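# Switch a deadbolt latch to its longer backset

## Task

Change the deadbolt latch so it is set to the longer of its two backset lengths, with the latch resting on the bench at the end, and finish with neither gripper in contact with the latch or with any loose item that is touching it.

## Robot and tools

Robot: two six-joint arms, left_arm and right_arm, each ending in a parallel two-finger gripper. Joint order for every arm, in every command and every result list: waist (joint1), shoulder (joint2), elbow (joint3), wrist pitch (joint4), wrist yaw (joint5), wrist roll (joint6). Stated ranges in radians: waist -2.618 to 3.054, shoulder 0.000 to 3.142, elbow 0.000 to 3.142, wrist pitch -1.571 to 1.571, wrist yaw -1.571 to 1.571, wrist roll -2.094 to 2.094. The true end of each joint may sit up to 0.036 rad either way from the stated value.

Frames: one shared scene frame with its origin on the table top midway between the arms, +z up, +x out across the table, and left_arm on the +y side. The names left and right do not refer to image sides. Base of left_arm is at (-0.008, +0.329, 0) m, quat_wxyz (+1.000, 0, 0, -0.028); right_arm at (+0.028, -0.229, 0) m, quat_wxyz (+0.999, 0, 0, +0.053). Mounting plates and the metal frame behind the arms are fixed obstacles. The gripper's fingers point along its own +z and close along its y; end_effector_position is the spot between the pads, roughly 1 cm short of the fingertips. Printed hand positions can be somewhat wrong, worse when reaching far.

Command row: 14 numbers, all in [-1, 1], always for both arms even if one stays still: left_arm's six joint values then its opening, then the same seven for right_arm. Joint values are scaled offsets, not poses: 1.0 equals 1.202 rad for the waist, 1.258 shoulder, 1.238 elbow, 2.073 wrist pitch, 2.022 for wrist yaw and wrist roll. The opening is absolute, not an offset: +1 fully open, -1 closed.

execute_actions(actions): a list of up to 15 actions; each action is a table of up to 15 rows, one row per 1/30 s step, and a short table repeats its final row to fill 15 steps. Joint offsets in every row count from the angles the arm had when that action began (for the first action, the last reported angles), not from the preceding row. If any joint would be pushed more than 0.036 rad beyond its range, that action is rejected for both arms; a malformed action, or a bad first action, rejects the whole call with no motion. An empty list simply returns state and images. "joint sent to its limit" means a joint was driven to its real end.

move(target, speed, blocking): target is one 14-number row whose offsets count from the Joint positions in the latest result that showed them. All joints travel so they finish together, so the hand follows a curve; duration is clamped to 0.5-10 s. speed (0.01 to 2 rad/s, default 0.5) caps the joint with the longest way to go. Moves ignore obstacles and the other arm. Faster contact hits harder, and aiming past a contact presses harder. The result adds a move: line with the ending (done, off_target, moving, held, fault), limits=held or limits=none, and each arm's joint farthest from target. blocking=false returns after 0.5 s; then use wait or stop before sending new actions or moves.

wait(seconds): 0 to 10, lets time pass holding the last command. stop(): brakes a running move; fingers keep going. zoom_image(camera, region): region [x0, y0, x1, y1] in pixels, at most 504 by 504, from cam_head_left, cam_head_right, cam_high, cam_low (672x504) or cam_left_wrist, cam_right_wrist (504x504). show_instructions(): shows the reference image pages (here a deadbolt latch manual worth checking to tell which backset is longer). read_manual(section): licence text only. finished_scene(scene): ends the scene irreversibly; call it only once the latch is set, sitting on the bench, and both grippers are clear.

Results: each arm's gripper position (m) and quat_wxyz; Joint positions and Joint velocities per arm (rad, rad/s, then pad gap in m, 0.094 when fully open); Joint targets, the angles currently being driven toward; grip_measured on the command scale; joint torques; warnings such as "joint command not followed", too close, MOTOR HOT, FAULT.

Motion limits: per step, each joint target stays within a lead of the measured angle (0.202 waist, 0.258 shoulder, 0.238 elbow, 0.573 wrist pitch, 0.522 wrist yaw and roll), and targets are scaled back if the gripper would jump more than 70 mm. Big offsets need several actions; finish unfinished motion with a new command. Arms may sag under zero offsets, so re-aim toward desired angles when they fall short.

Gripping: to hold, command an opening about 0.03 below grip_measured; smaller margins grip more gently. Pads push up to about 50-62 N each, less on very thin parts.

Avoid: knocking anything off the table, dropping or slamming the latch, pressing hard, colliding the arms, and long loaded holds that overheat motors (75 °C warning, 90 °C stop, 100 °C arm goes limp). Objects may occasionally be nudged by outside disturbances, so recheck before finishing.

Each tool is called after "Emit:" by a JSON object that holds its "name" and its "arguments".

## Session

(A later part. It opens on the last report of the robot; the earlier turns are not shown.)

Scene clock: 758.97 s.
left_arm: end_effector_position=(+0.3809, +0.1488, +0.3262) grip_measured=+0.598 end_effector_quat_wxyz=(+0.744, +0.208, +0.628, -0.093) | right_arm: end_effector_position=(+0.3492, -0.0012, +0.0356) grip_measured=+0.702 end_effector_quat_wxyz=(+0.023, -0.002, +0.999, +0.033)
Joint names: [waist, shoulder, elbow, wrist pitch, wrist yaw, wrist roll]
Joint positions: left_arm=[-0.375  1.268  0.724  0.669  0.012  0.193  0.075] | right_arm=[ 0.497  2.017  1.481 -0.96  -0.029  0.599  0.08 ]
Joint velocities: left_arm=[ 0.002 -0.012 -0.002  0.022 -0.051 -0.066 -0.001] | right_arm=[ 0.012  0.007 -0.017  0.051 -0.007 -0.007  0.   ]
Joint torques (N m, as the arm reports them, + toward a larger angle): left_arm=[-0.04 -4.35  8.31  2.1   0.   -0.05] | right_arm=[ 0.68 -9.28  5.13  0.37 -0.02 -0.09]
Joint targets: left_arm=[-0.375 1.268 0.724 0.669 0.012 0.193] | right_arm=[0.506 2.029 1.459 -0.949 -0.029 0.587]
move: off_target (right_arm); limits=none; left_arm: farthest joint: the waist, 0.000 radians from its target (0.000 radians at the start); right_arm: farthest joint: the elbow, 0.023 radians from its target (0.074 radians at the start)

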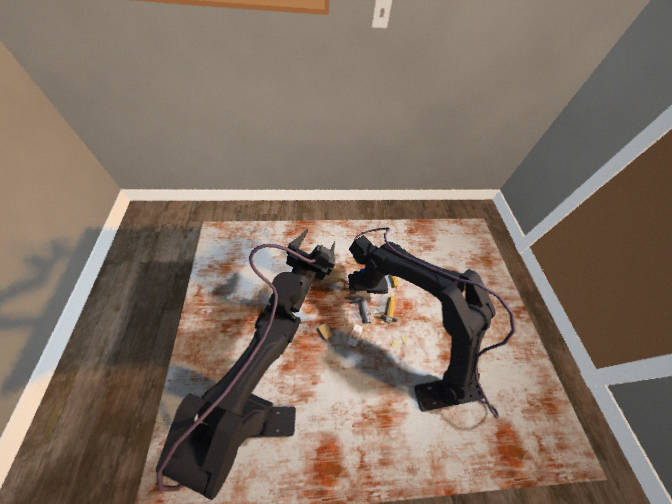

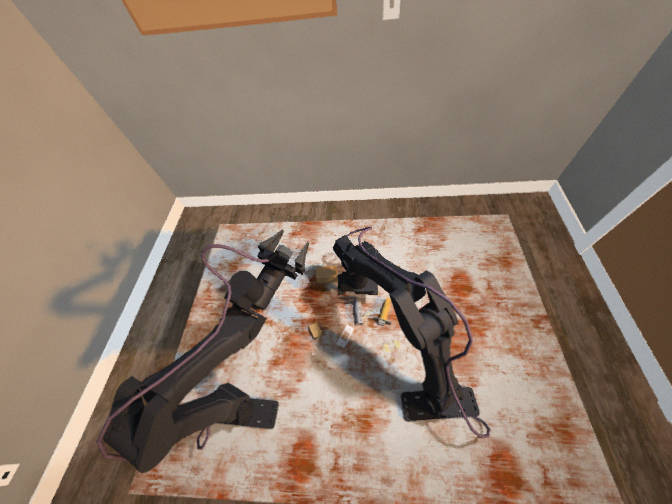

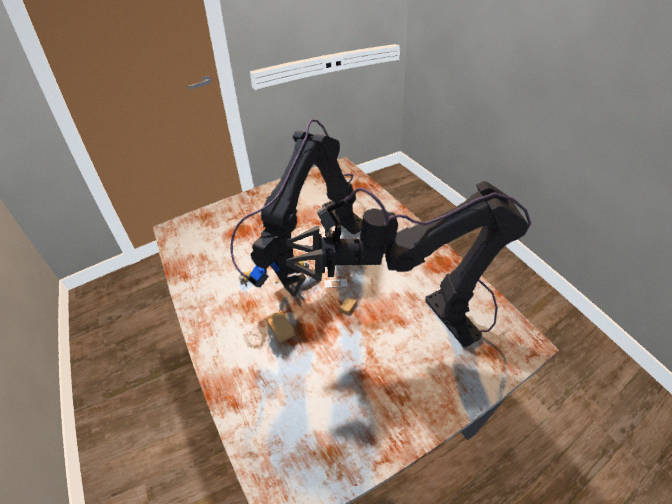

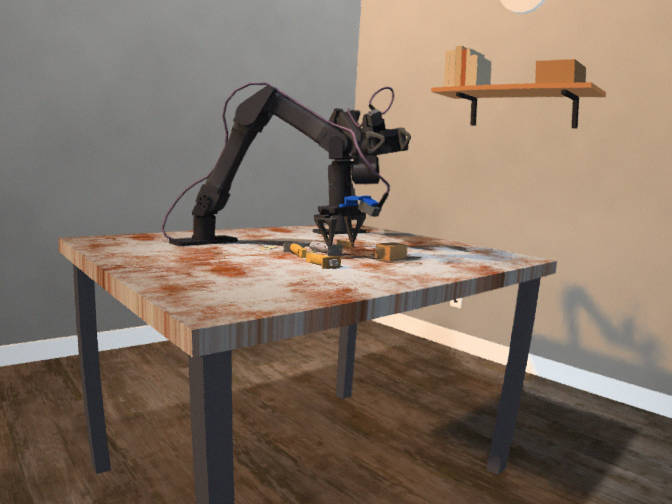

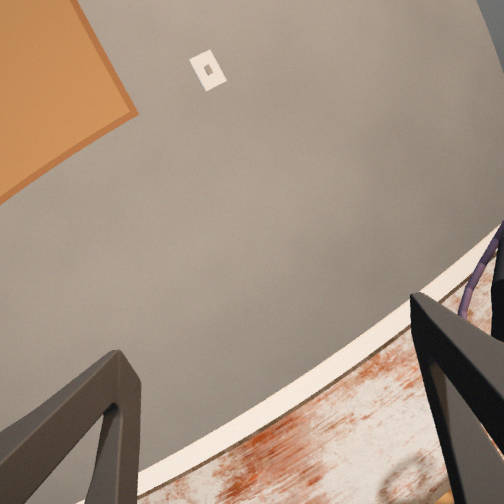

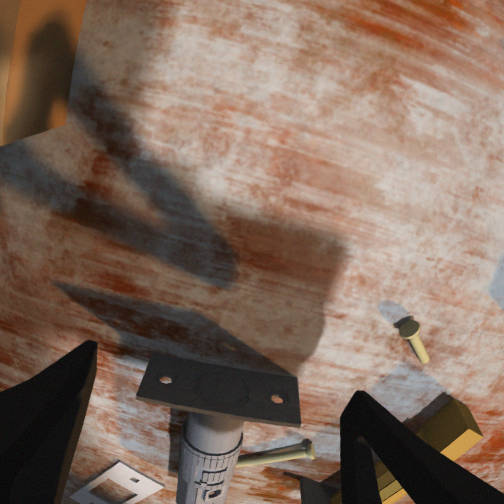

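Emit:
{"name": "move", "arguments": {"target": [0,0,0,0,0,0,0.6,0.02,-0.04,-0.045,0,0,0,0.7], "speed": 0.15}}

Scene clock: 766.33 s.
left_arm: end_effector_position=(+0.3809, +0.1488, +0.3262) grip_measured=+0.598 end_effector_quat_wxyz=(+0.744, +0.208, +0.628, -0.093) | right_arm: end_effector_position=(+0.3405, +0.0002, +0.0400) grip_measured=+0.702 end_effector_quat_wxyz=(+0.025, -0.010, +0.999, +0.035)
Joint names: [waist, shoulder, elbow, wrist pitch, wrist yaw, wrist roll]
Joint positions: left_arm=[-0.375  1.268  0.724  0.669  0.012  0.193  0.075] | right_arm=[ 0.513  1.985  1.453 -0.958 -0.029  0.598  0.08 ]
Joint velocities: left_arm=[-0.002 -0.022  0.017  0.022 -0.022  0.007 -0.   ] | right_arm=[ 0.012 -0.002 -0.002 -0.007  0.066  0.037 -0.001]
Joint torques (N m, as the arm reports them, + toward a larger angle): left_arm=[-0.02 -4.34  8.29  2.1  -0.01 -0.03] | right_arm=[  0.56 -11.31   4.85   0.32   0.     0.01]
Joint targets: left_arm=[-0.375 1.268 0.724 0.669 0.012 0.193] | right_arm=[0.521 1.967 1.425 -0.960 -0.029 0.599]
move: off_target (right_arm); limits=none; left_arm: farthest joint: the waist, 0.000 radians from its target (0.000 radians at the start); right_arm: farthest joint: the elbow, 0.027 radians from its target (0.056 radians at the start)

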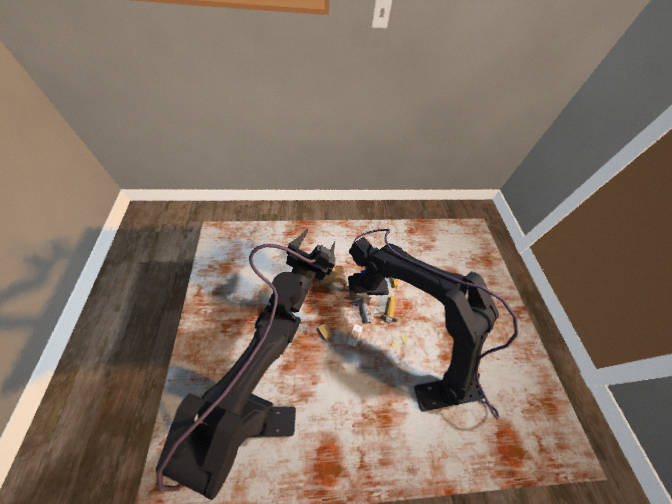

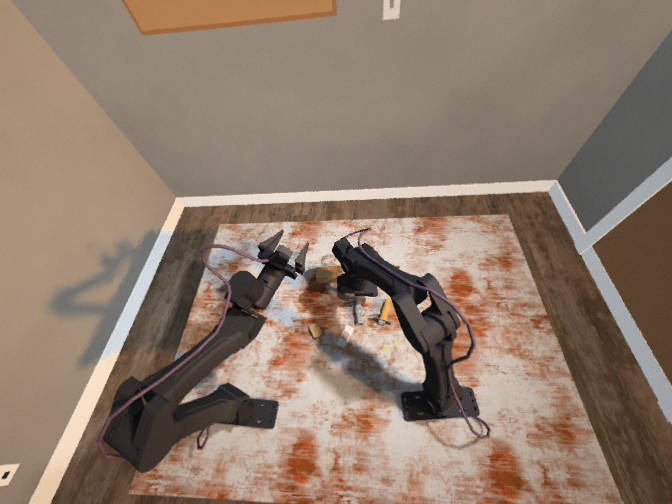

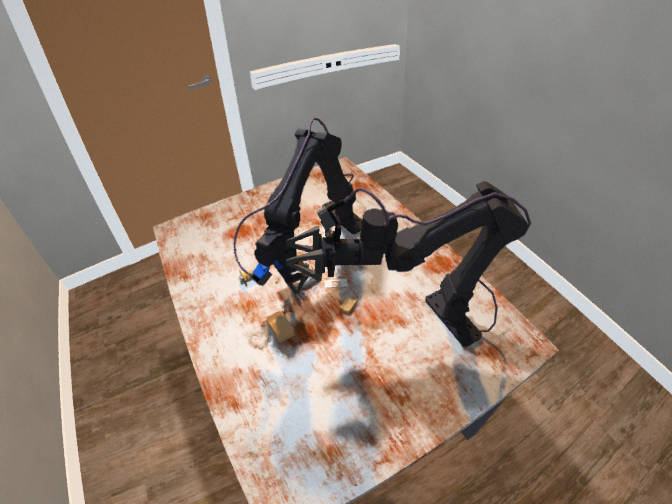

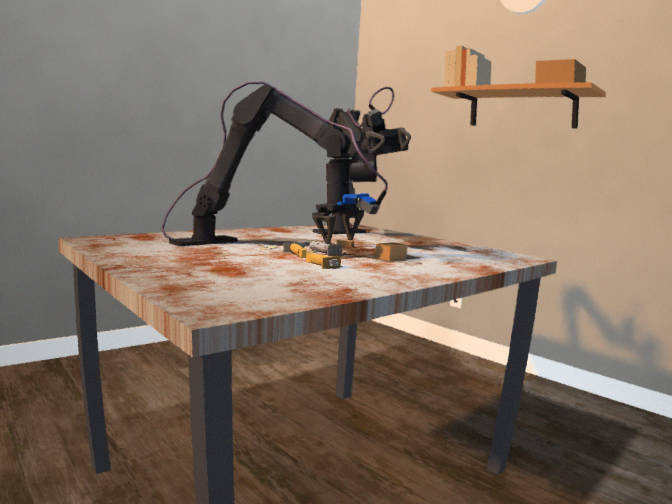

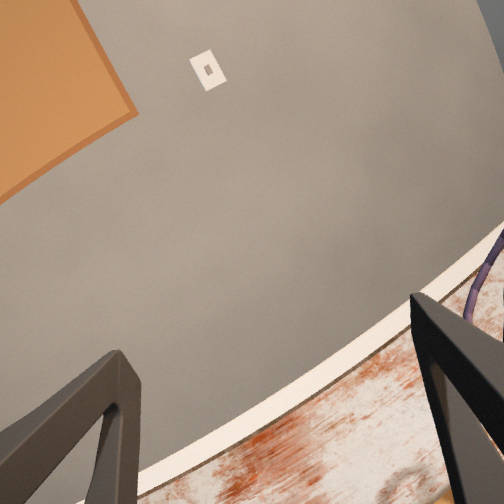

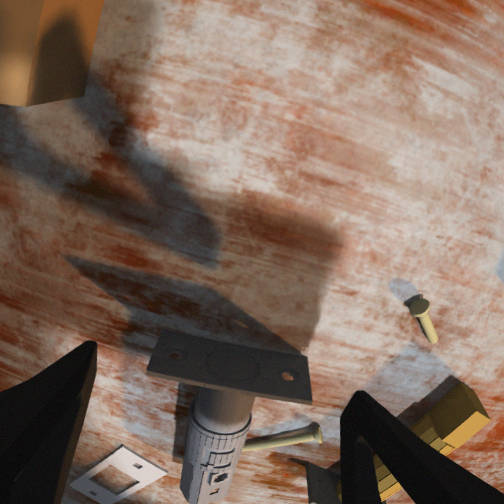

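Centered at (230,365). Descend 0.022.

Emit:
{"name": "move", "arguments": {"target": [0,0,0,0,0,0,0.6,0,0,-0.09,0.046,0,0,0.65], "speed": 0.15}}

Scene clock: 770.10 s.
left_arm: end_effector_position=(+0.3809, +0.1488, +0.3262) grip_measured=+0.598 end_effector_quat_wxyz=(+0.744, +0.208, +0.628, -0.093) | right_arm: end_effector_position=(+0.3343, -0.0042, +0.0193) grip_measured=+0.652 end_effector_quat_wxyz=(+0.024, -0.010, +0.999, +0.034)
Joint names: [waist, shoulder, elbow, wrist pitch, wrist yaw, wrist roll]
Joint positions: left_arm=[-0.375  1.268  0.724  0.669  0.012  0.193  0.075] | right_arm=[ 0.513  1.985  1.366 -0.873 -0.029  0.598  0.078]
Joint velocities: left_arm=[ 0.012 -0.007  0.027 -0.051  0.066  0.095  0.   ] | right_arm=[ 0.007 -0.007  0.007  0.066  0.037 -0.037 -0.   ]
Joint torques (N m, as the arm reports them, + toward a larger angle): left_arm=[-0.02 -4.31  8.32  2.1  -0.01 -0.04] | right_arm=[ 0.12 -9.79  4.84  0.36  0.01 -0.03]
Joint targets: left_arm=[-0.375 1.268 0.724 0.669 0.012 0.193] | right_arm=[0.513 1.985 1.341 -0.863 -0.029 0.598]
move: off_target (right_arm); limits=none; left_arm: farthest joint: the waist, 0.000 radians from its target (0.000 radians at the start); right_arm: farthest joint: the elbow, 0.025 radians from its target (0.111 radians at the start)

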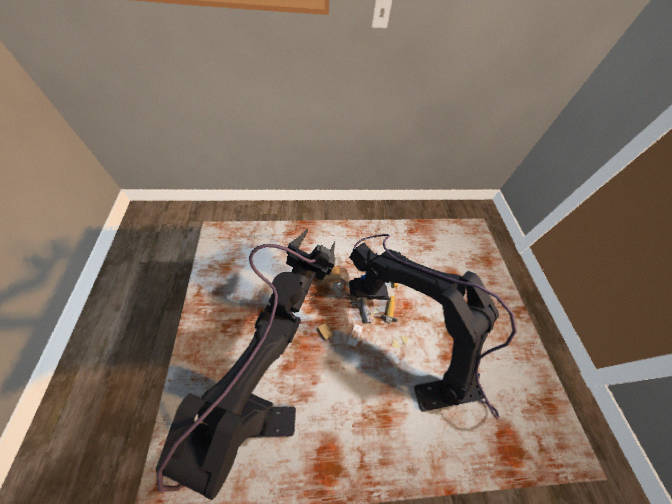

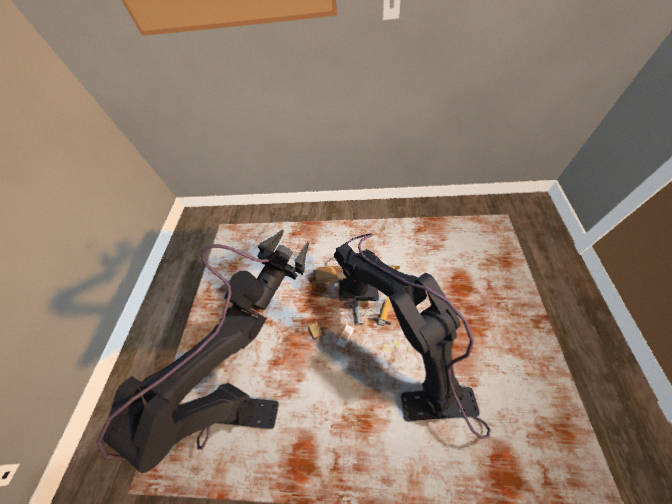

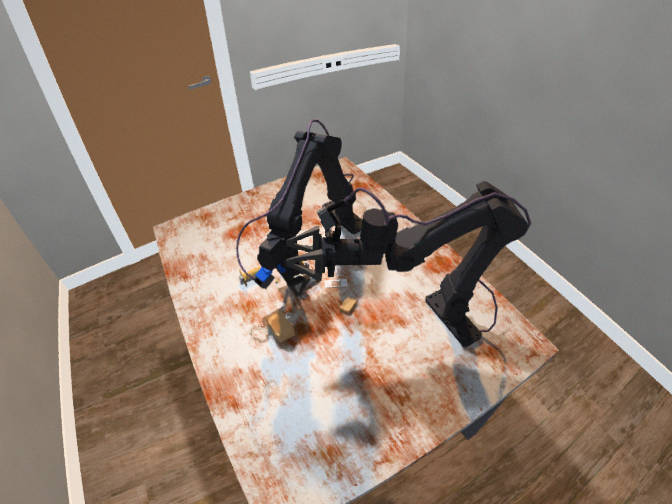

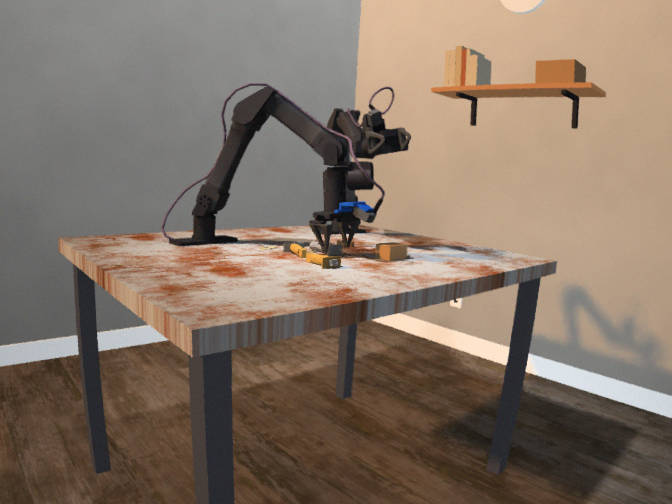

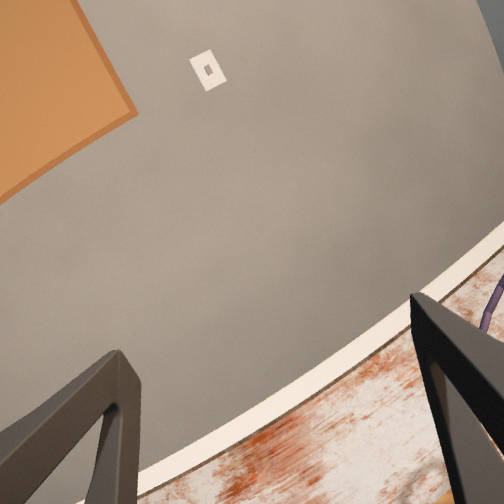

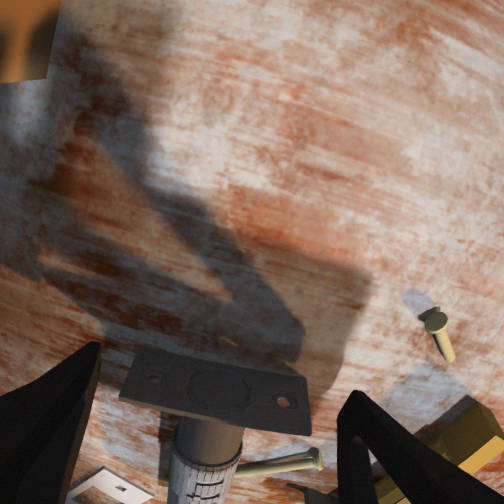

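Emit:
{"name": "move", "arguments": {"target": [0,0,0,0,0,0,0.6,0,0,0,0,0,0,0.24], "speed": 0.15}}

Emit:
{"name": "move", "arguments": {"target": [0,0,0,0,0,0,0.6,0,0,0,0,0,0,0.08], "speed": 0.15}}

Scene clock: 776.00 s.
left_arm: end_effector_position=(+0.3809, +0.1488, +0.3262) grip_measured=+0.598 end_effector_quat_wxyz=(+0.744, +0.208, +0.628, -0.093) | right_arm: end_effector_position=(+0.3343, -0.0041, +0.0193) grip_measured=+0.242 end_effector_quat_wxyz=(+0.024, -0.010, +0.999, +0.035)
Joint names: [waist, shoulder, elbow, wrist pitch, wrist yaw, wrist roll]
Joint positions: left_arm=[-0.375  1.268  0.724  0.669  0.012  0.193  0.075] | right_arm=[ 0.513  1.985  1.366 -0.873 -0.029  0.598  0.058]
Joint velocities: left_arm=[-0.002  0.017 -0.007 -0.037  0.037 -0.037 -0.001] | right_arm=[ 0.017 -0.007  0.007 -0.022 -0.022 -0.022  0.001]
Joint torques (N m, as the arm reports them, + toward a larger angle): left_arm=[-0.01 -4.33  8.29  2.1   0.   -0.05] | right_arm=[ 0.07 -9.77  6.86  0.3  -0.02  0.01]
Joint targets: left_arm=[-0.375 1.268 0.724 0.669 0.012 0.193] | right_arm=[0.513 1.985 1.366 -0.873 -0.029 0.598]
move: done; limits=none; left_arm: farthest joint: the waist, 0.000 radians from its target (0.000 radians at the start); right_arm: farthest joint: the waist, 0.000 radians from its target (0.000 radians at the start)

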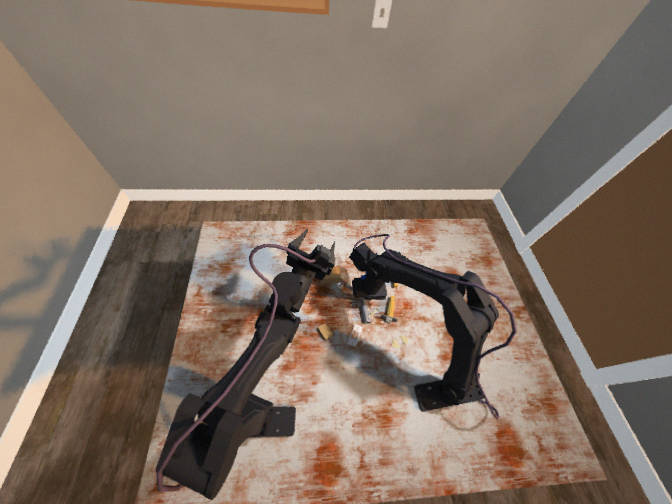

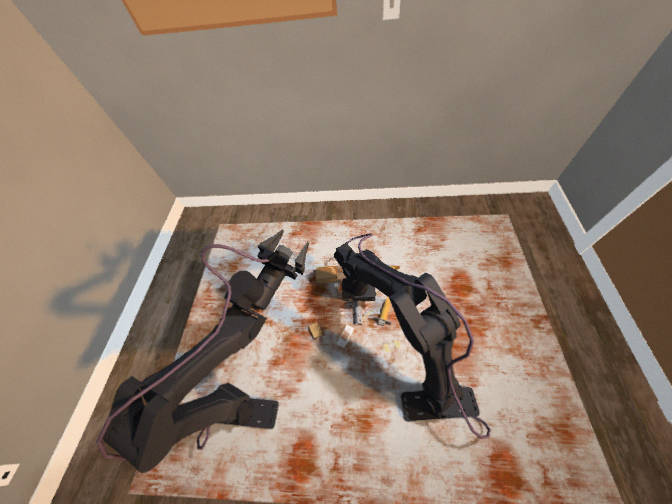

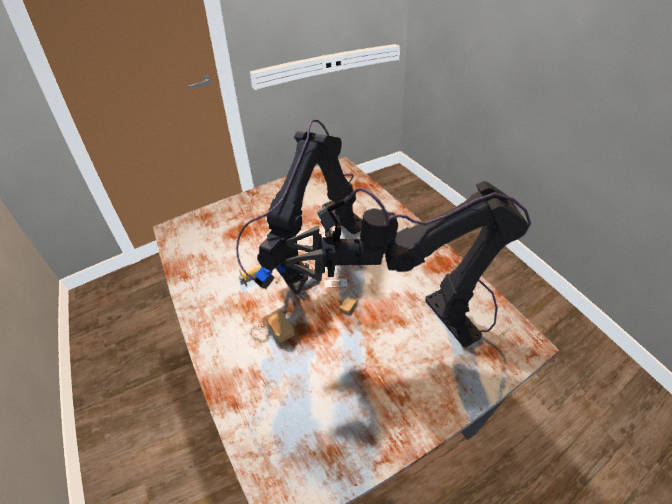

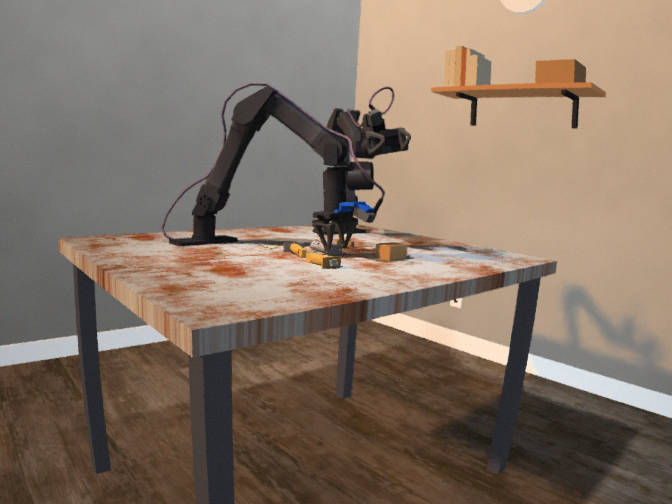

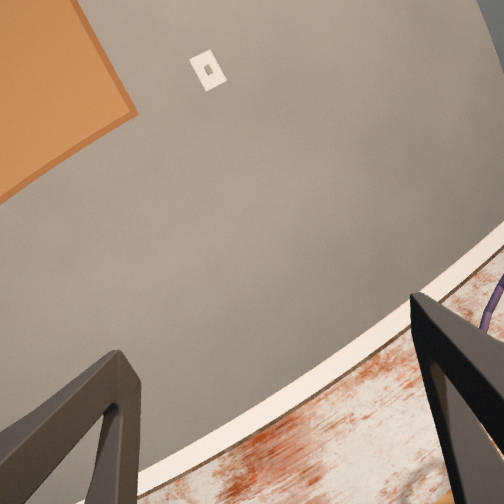

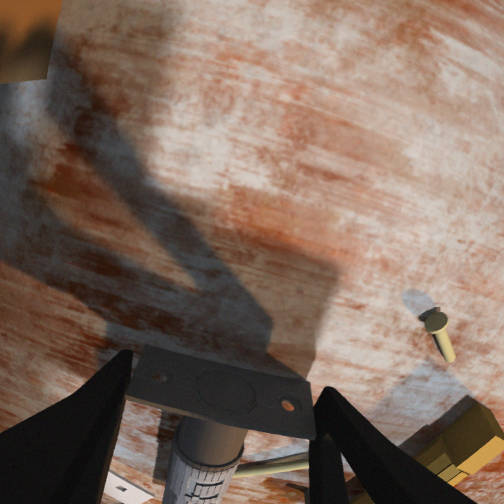

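Scene clock: 776.50 s.
left_arm: end_effector_position=(+0.3809, +0.1488, +0.3262) grip_measured=+0.598 end_effector_quat_wxyz=(+0.744, +0.208, +0.628, -0.093) | right_arm: end_effector_position=(+0.3343, -0.0041, +0.0193) grip_measured=+0.186 end_effector_quat_wxyz=(+0.024, -0.010, +0.999, +0.035)
Joint names: [waist, shoulder, elbow, wrist pitch, wrist yaw, wrist roll]
Joint positions: left_arm=[-0.375  1.268  0.724  0.669  0.012  0.193  0.075] | right_arm=[ 0.513  1.985  1.366 -0.873 -0.029  0.598  0.056]
Joint velocities: left_arm=[-0.007 -0.007  0.012  0.007 -0.007  0.022 -0.   ] | right_arm=[-0.012 -0.002 -0.017 -0.037  0.007 -0.095 -0.001]
Joint torques (N m, as the arm reports them, + toward a larger angle): left_arm=[-0.01 -4.35  8.33  2.11 -0.01 -0.04] | right_arm=[ 0.04 -9.81  6.78  0.31 -0.01  0.  ]
Joint targets: left_arm=[-0.375 1.268 0.724 0.669 0.012 0.193] | right_arm=[0.513 1.985 1.366 -0.873 -0.029 0.598]
move: done; limits=none; left_arm: farthest joint: the waist, 0.000 radians from its target (0.000 radians at the start); right_arm: farthest joint: the waist, 0.000 radians from its target (0.000 radians at the start)

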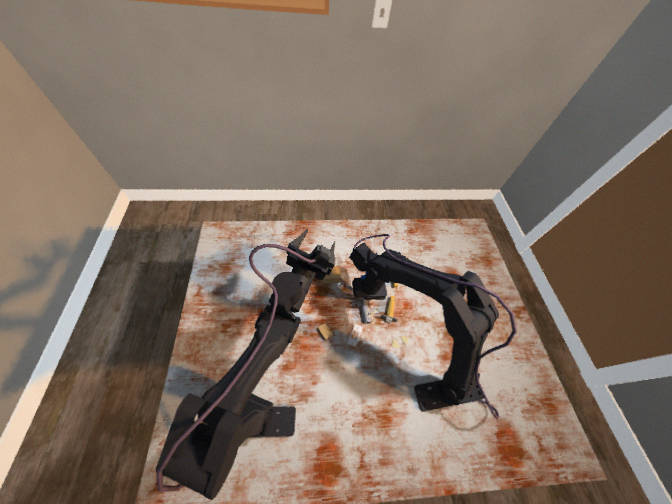

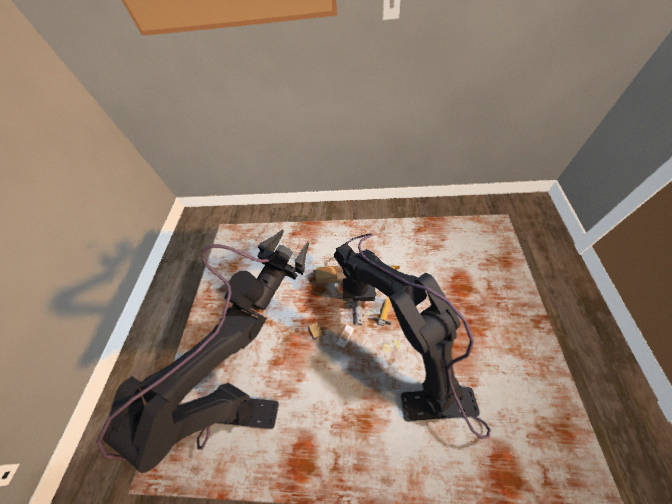

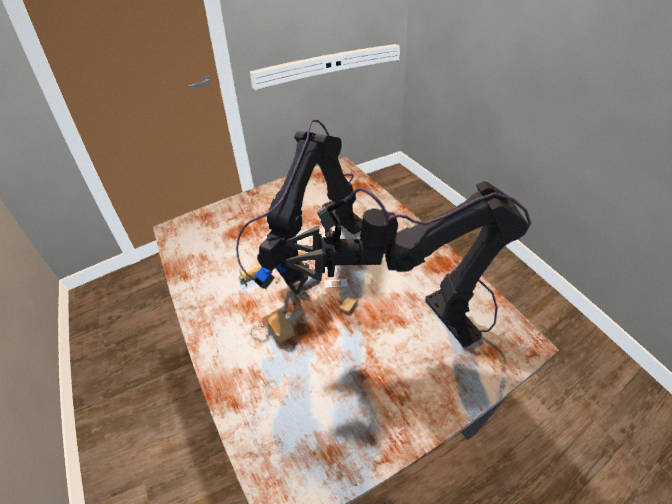

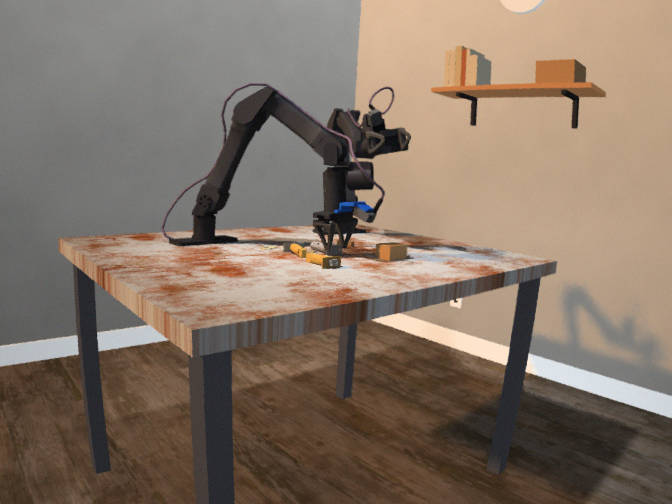

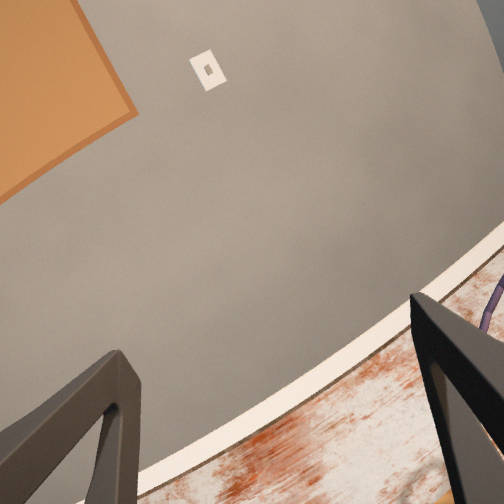

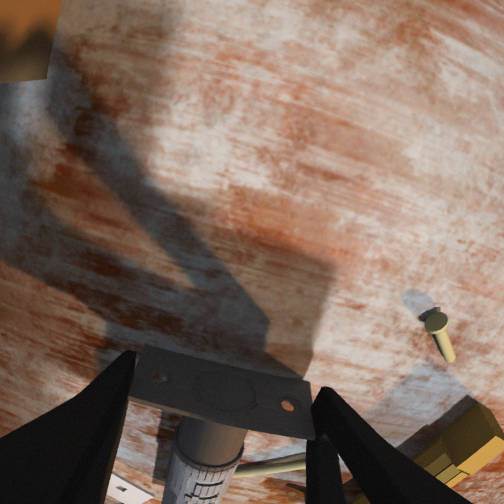

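Emit:
{"name": "move", "arguments": {"target": [0,0,0,0,0,0,0.6,0,0,0.2,-0.1,0,0,0.08], "speed": 0.3}}

Emit:
{"name": "move", "arguments": {"target": [-0.3,0.1,0,0,0,0,0.6,-0.186,-0.17,0.03,-0.16,-0.1,0.34,0.08], "speed": 0.4}}

Scene clock: 798.63 s.
left_arm: end_effector_position=(+0.3809, +0.1488, +0.3262) grip_measured=+0.598 end_effector_quat_wxyz=(+0.744, +0.208, +0.628, -0.093) | right_arm: end_effector_position=(+0.3512, +0.0079, +0.0724) grip_measured=+0.186 end_effector_quat_wxyz=(+0.034, -0.010, +0.998, +0.042)
Joint names: [waist, shoulder, elbow, wrist pitch, wrist yaw, wrist roll]
Joint positions: left_arm=[-0.375  1.268  0.724  0.669  0.012  0.193  0.075] | right_arm=[ 0.513  1.985  1.583 -1.065 -0.029  0.598  0.056]
Joint velocities: left_arm=[-0.002  0.012 -0.032 -0.066  0.007  0.022 -0.001] | right_arm=[-0.012  0.002  0.002  0.007  0.007 -0.022 -0.001]
Joint torques (N m, as the arm reports them, + toward a larger angle): left_arm=[-0.01 -4.35  8.33  2.1  -0.01 -0.04] | right_arm=[ -0.08 -10.05   9.72   0.22   0.     0.01]
Joint targets: left_arm=[-0.375 1.268 0.724 0.669 0.012 0.193] | right_arm=[0.513 1.985 1.614 -1.080 -0.029 0.598]
move: off_target (right_arm); limits=none; left_arm: farthest joint: the waist, 0.000 radians from its target (0.000 radians at the start); right_arm: farthest joint: the elbow, 0.031 radians from its target (0.247 radians at the start)

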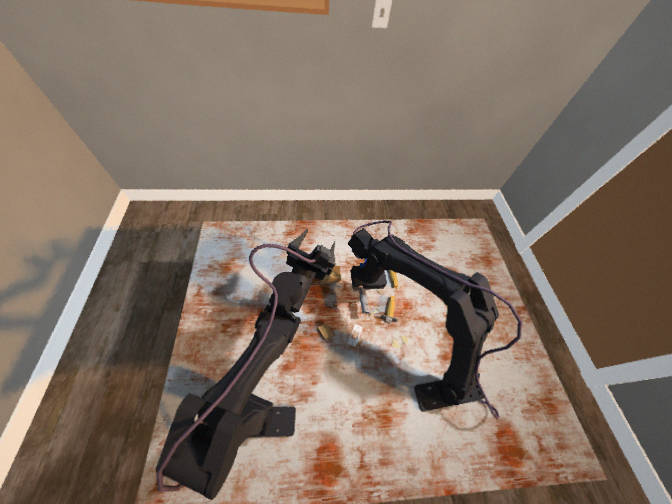

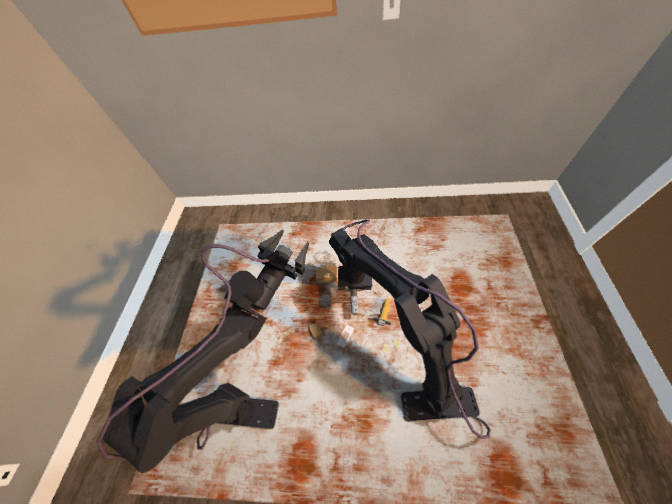

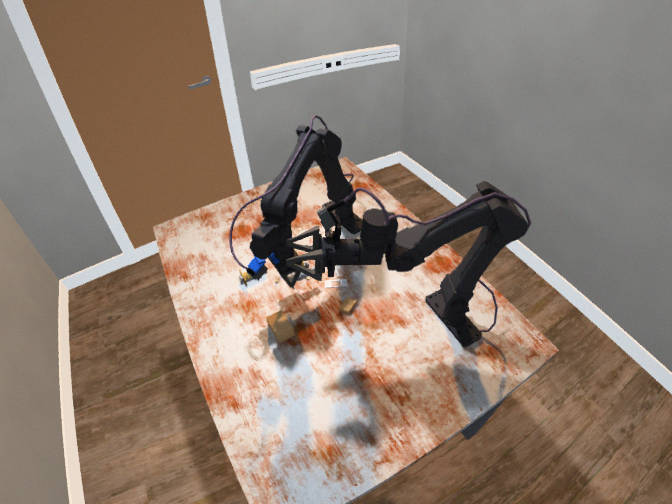

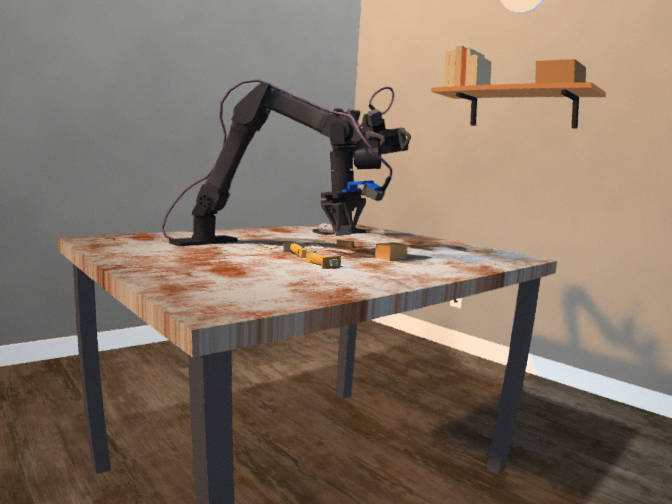

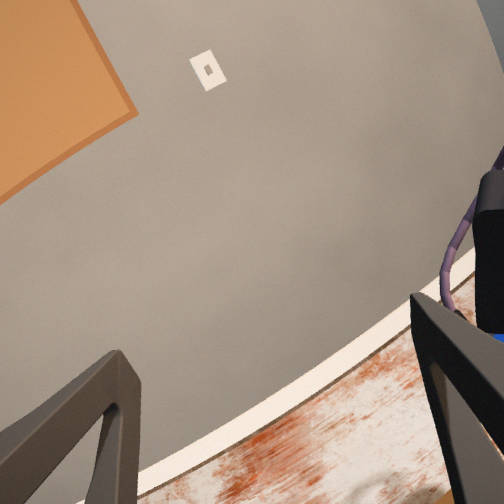

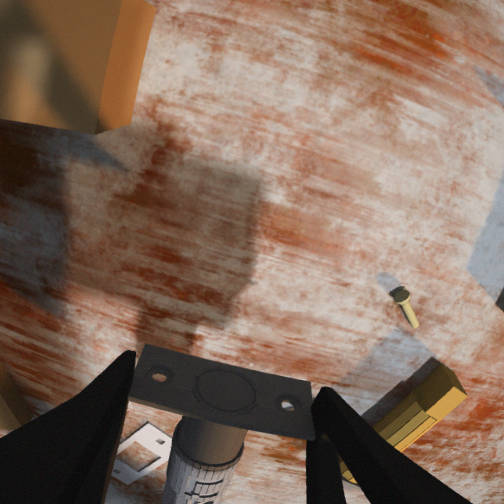

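Scene clock: 801.07 s.
left_arm: end_effector_position=(+0.3088, +0.0099, +0.2786) grip_measured=+0.598 end_effector_quat_wxyz=(+0.679, +0.334, +0.618, -0.212) | right_arm: end_effector_position=(+0.3125, -0.0659, +0.1395) grip_measured=+0.186 end_effector_quat_wxyz=(-0.086, +0.421, +0.901, +0.065)
Joint names: [waist, shoulder, elbow, wrist pitch, wrist yaw, wrist roll]
Joint positions: left_arm=[-0.73   1.383  0.724  0.672  0.012  0.193  0.075] | right_arm=[ 0.297  1.793  1.583 -1.379 -0.215  1.275  0.056]
Joint velocities: left_arm=[-0.002 -0.007  0.007 -0.051 -0.037 -0.037 -0.   ] | right_arm=[ 0.012 -0.012 -0.002  0.022 -0.022  0.051  0.   ]
Joint torques (N m, as the arm reports them, + toward a larger angle): left_arm=[-0.39 -4.43  8.16  2.13 -0.01 -0.04] | right_arm=[-0.49 -9.77 10.02 -0.1  -0.27  0.12]
Joint targets: left_arm=[-0.736 1.393 0.724 0.669 0.012 0.193] | right_arm=[0.289 1.772 1.620 -1.396 -0.232 1.286]
move: off_target (right_arm); limits=none; left_arm: farthest joint: the shoulder, 0.011 radians from its target (0.126 radians at the start); right_arm: farthest joint: the elbow, 0.037 radians from its target (0.037 radians at the start)

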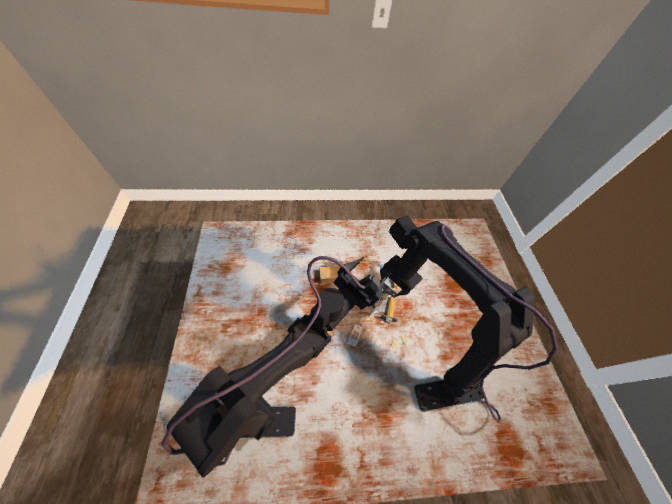

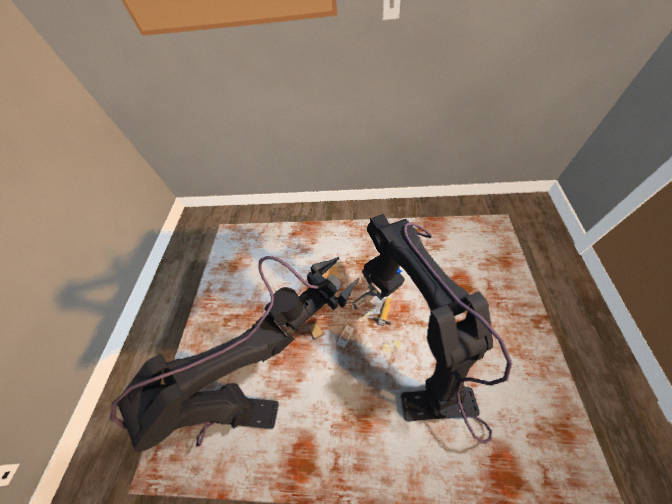

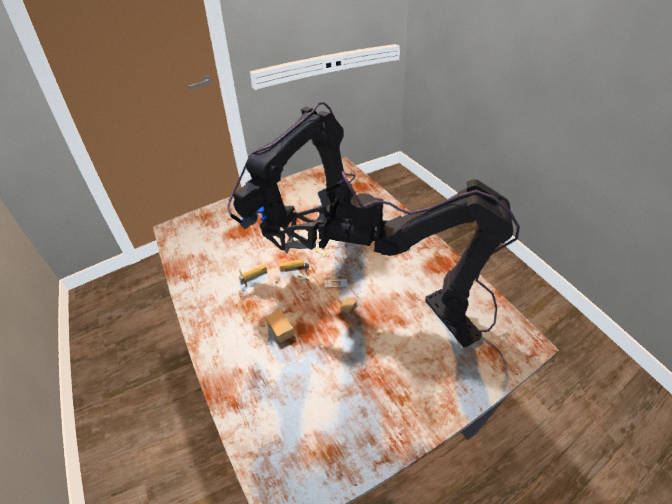

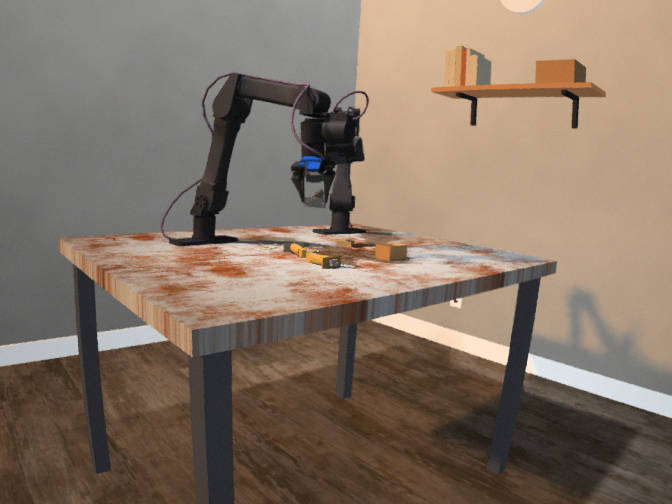

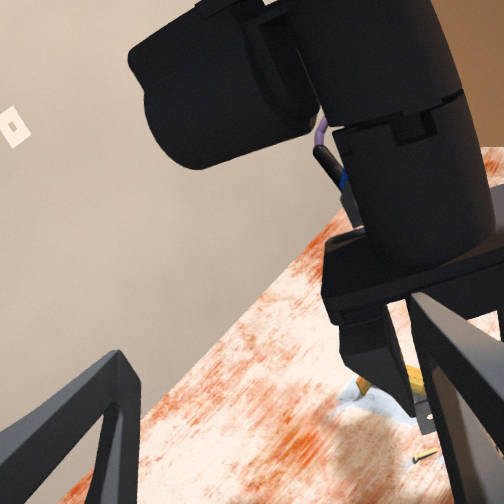

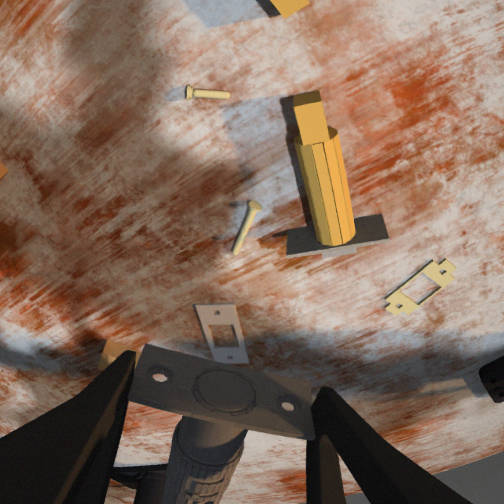

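Emit:
{"name": "move", "arguments": {"target": [-0.095,-0.095,-0.09,-0.085,0,0,0.7,0,-0.025,0.06,-0.025,0,0,0.08], "speed": 0.3}}

Scene clock: 810.70 s.
left_arm: end_effector_position=(+0.2551, -0.0009, +0.2322) grip_measured=+0.698 end_effector_quat_wxyz=(+0.612, +0.396, +0.646, -0.229) | right_arm: end_effector_position=(+0.3136, -0.0654, +0.1499) grip_measured=+0.186 end_effector_quat_wxyz=(-0.083, +0.421, +0.901, +0.068)
Joint names: [waist, shoulder, elbow, wrist pitch, wrist yaw, wrist roll]
Joint positions: left_arm=[-0.839  1.287  0.625  0.513  0.012  0.193  0.08 ] | right_arm=[ 0.297  1.793  1.624 -1.413 -0.215  1.276  0.056]
Joint velocities: left_arm=[-0.002  0.027 -0.017 -0.037 -0.007 -0.022 -0.001] | right_arm=[-0.007 -0.007 -0.012 -0.037 -0.066  0.037 -0.001]
Joint torques (N m, as the arm reports them, + toward a larger angle): left_arm=[-0.46 -6.25  7.13  2.03  0.   -0.04] | right_arm=[  0.01 -10.31   9.57  -0.04  -0.08  -0.02]
Joint targets: left_arm=[-0.845 1.264 0.612 0.496 0.012 0.193] | right_arm=[0.297 1.761 1.657 -1.430 -0.215 1.275]
move: off_target (left_arm, right_arm); limits=none; left_arm: farthest joint: the shoulder, 0.023 radians from its target (0.120 radians at the start); right_arm: farthest joint: the elbow, 0.033 radians from its target (0.074 radians at the start)

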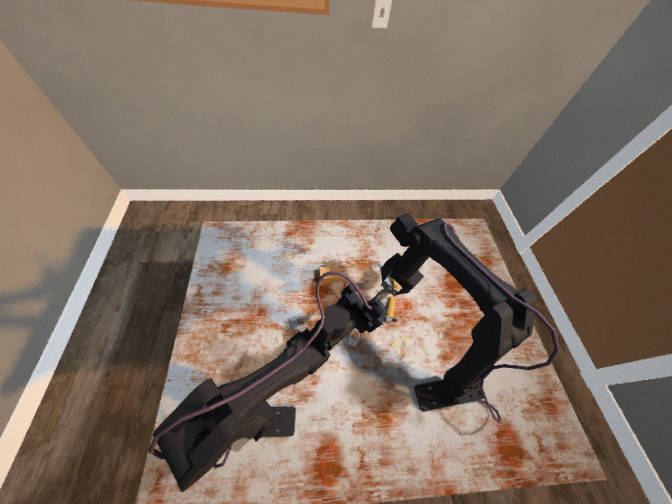

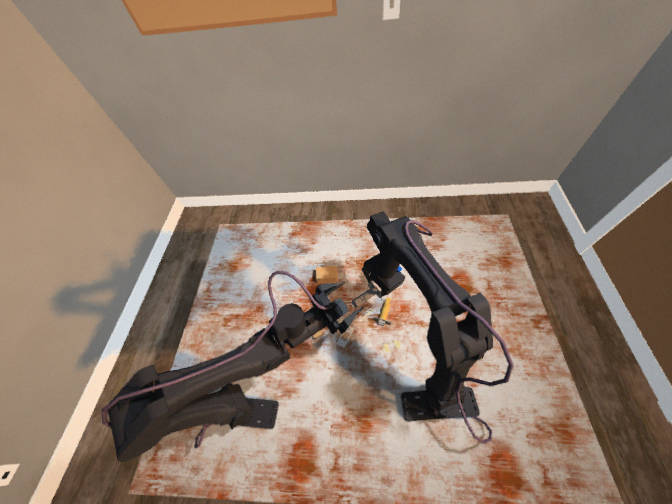

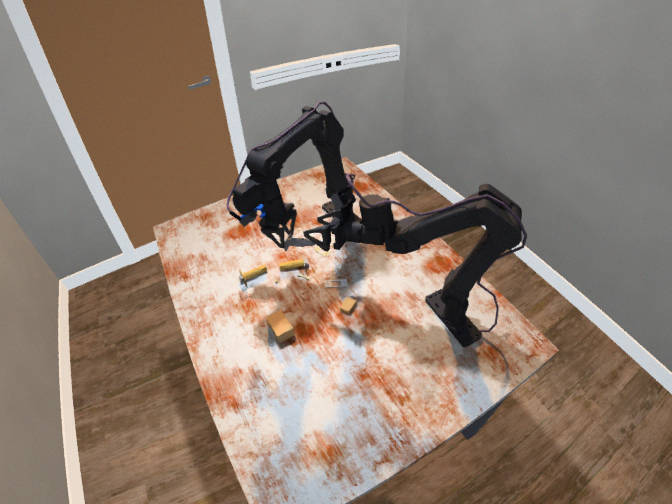

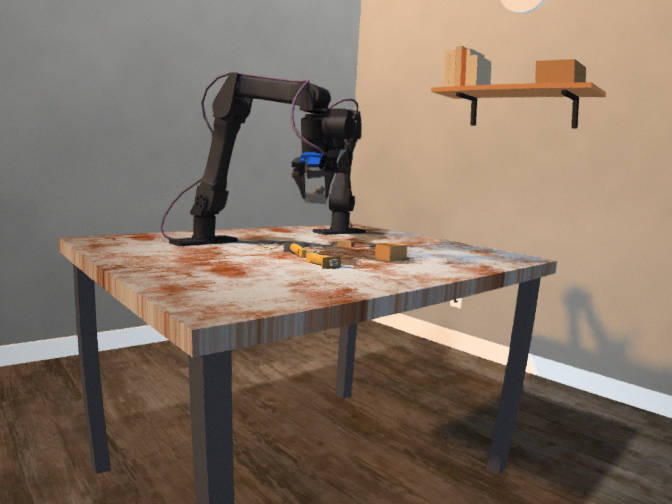

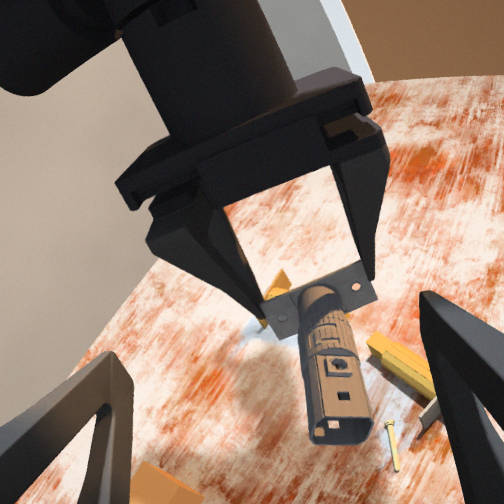

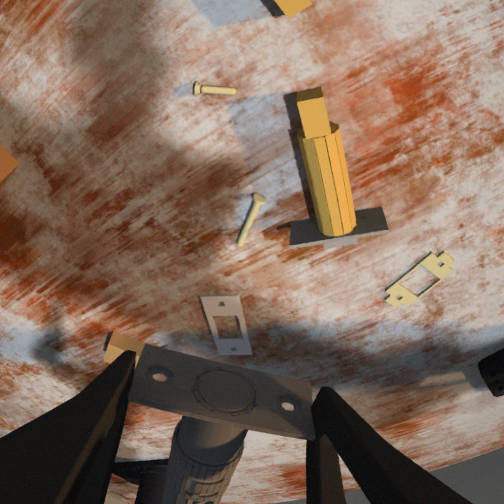

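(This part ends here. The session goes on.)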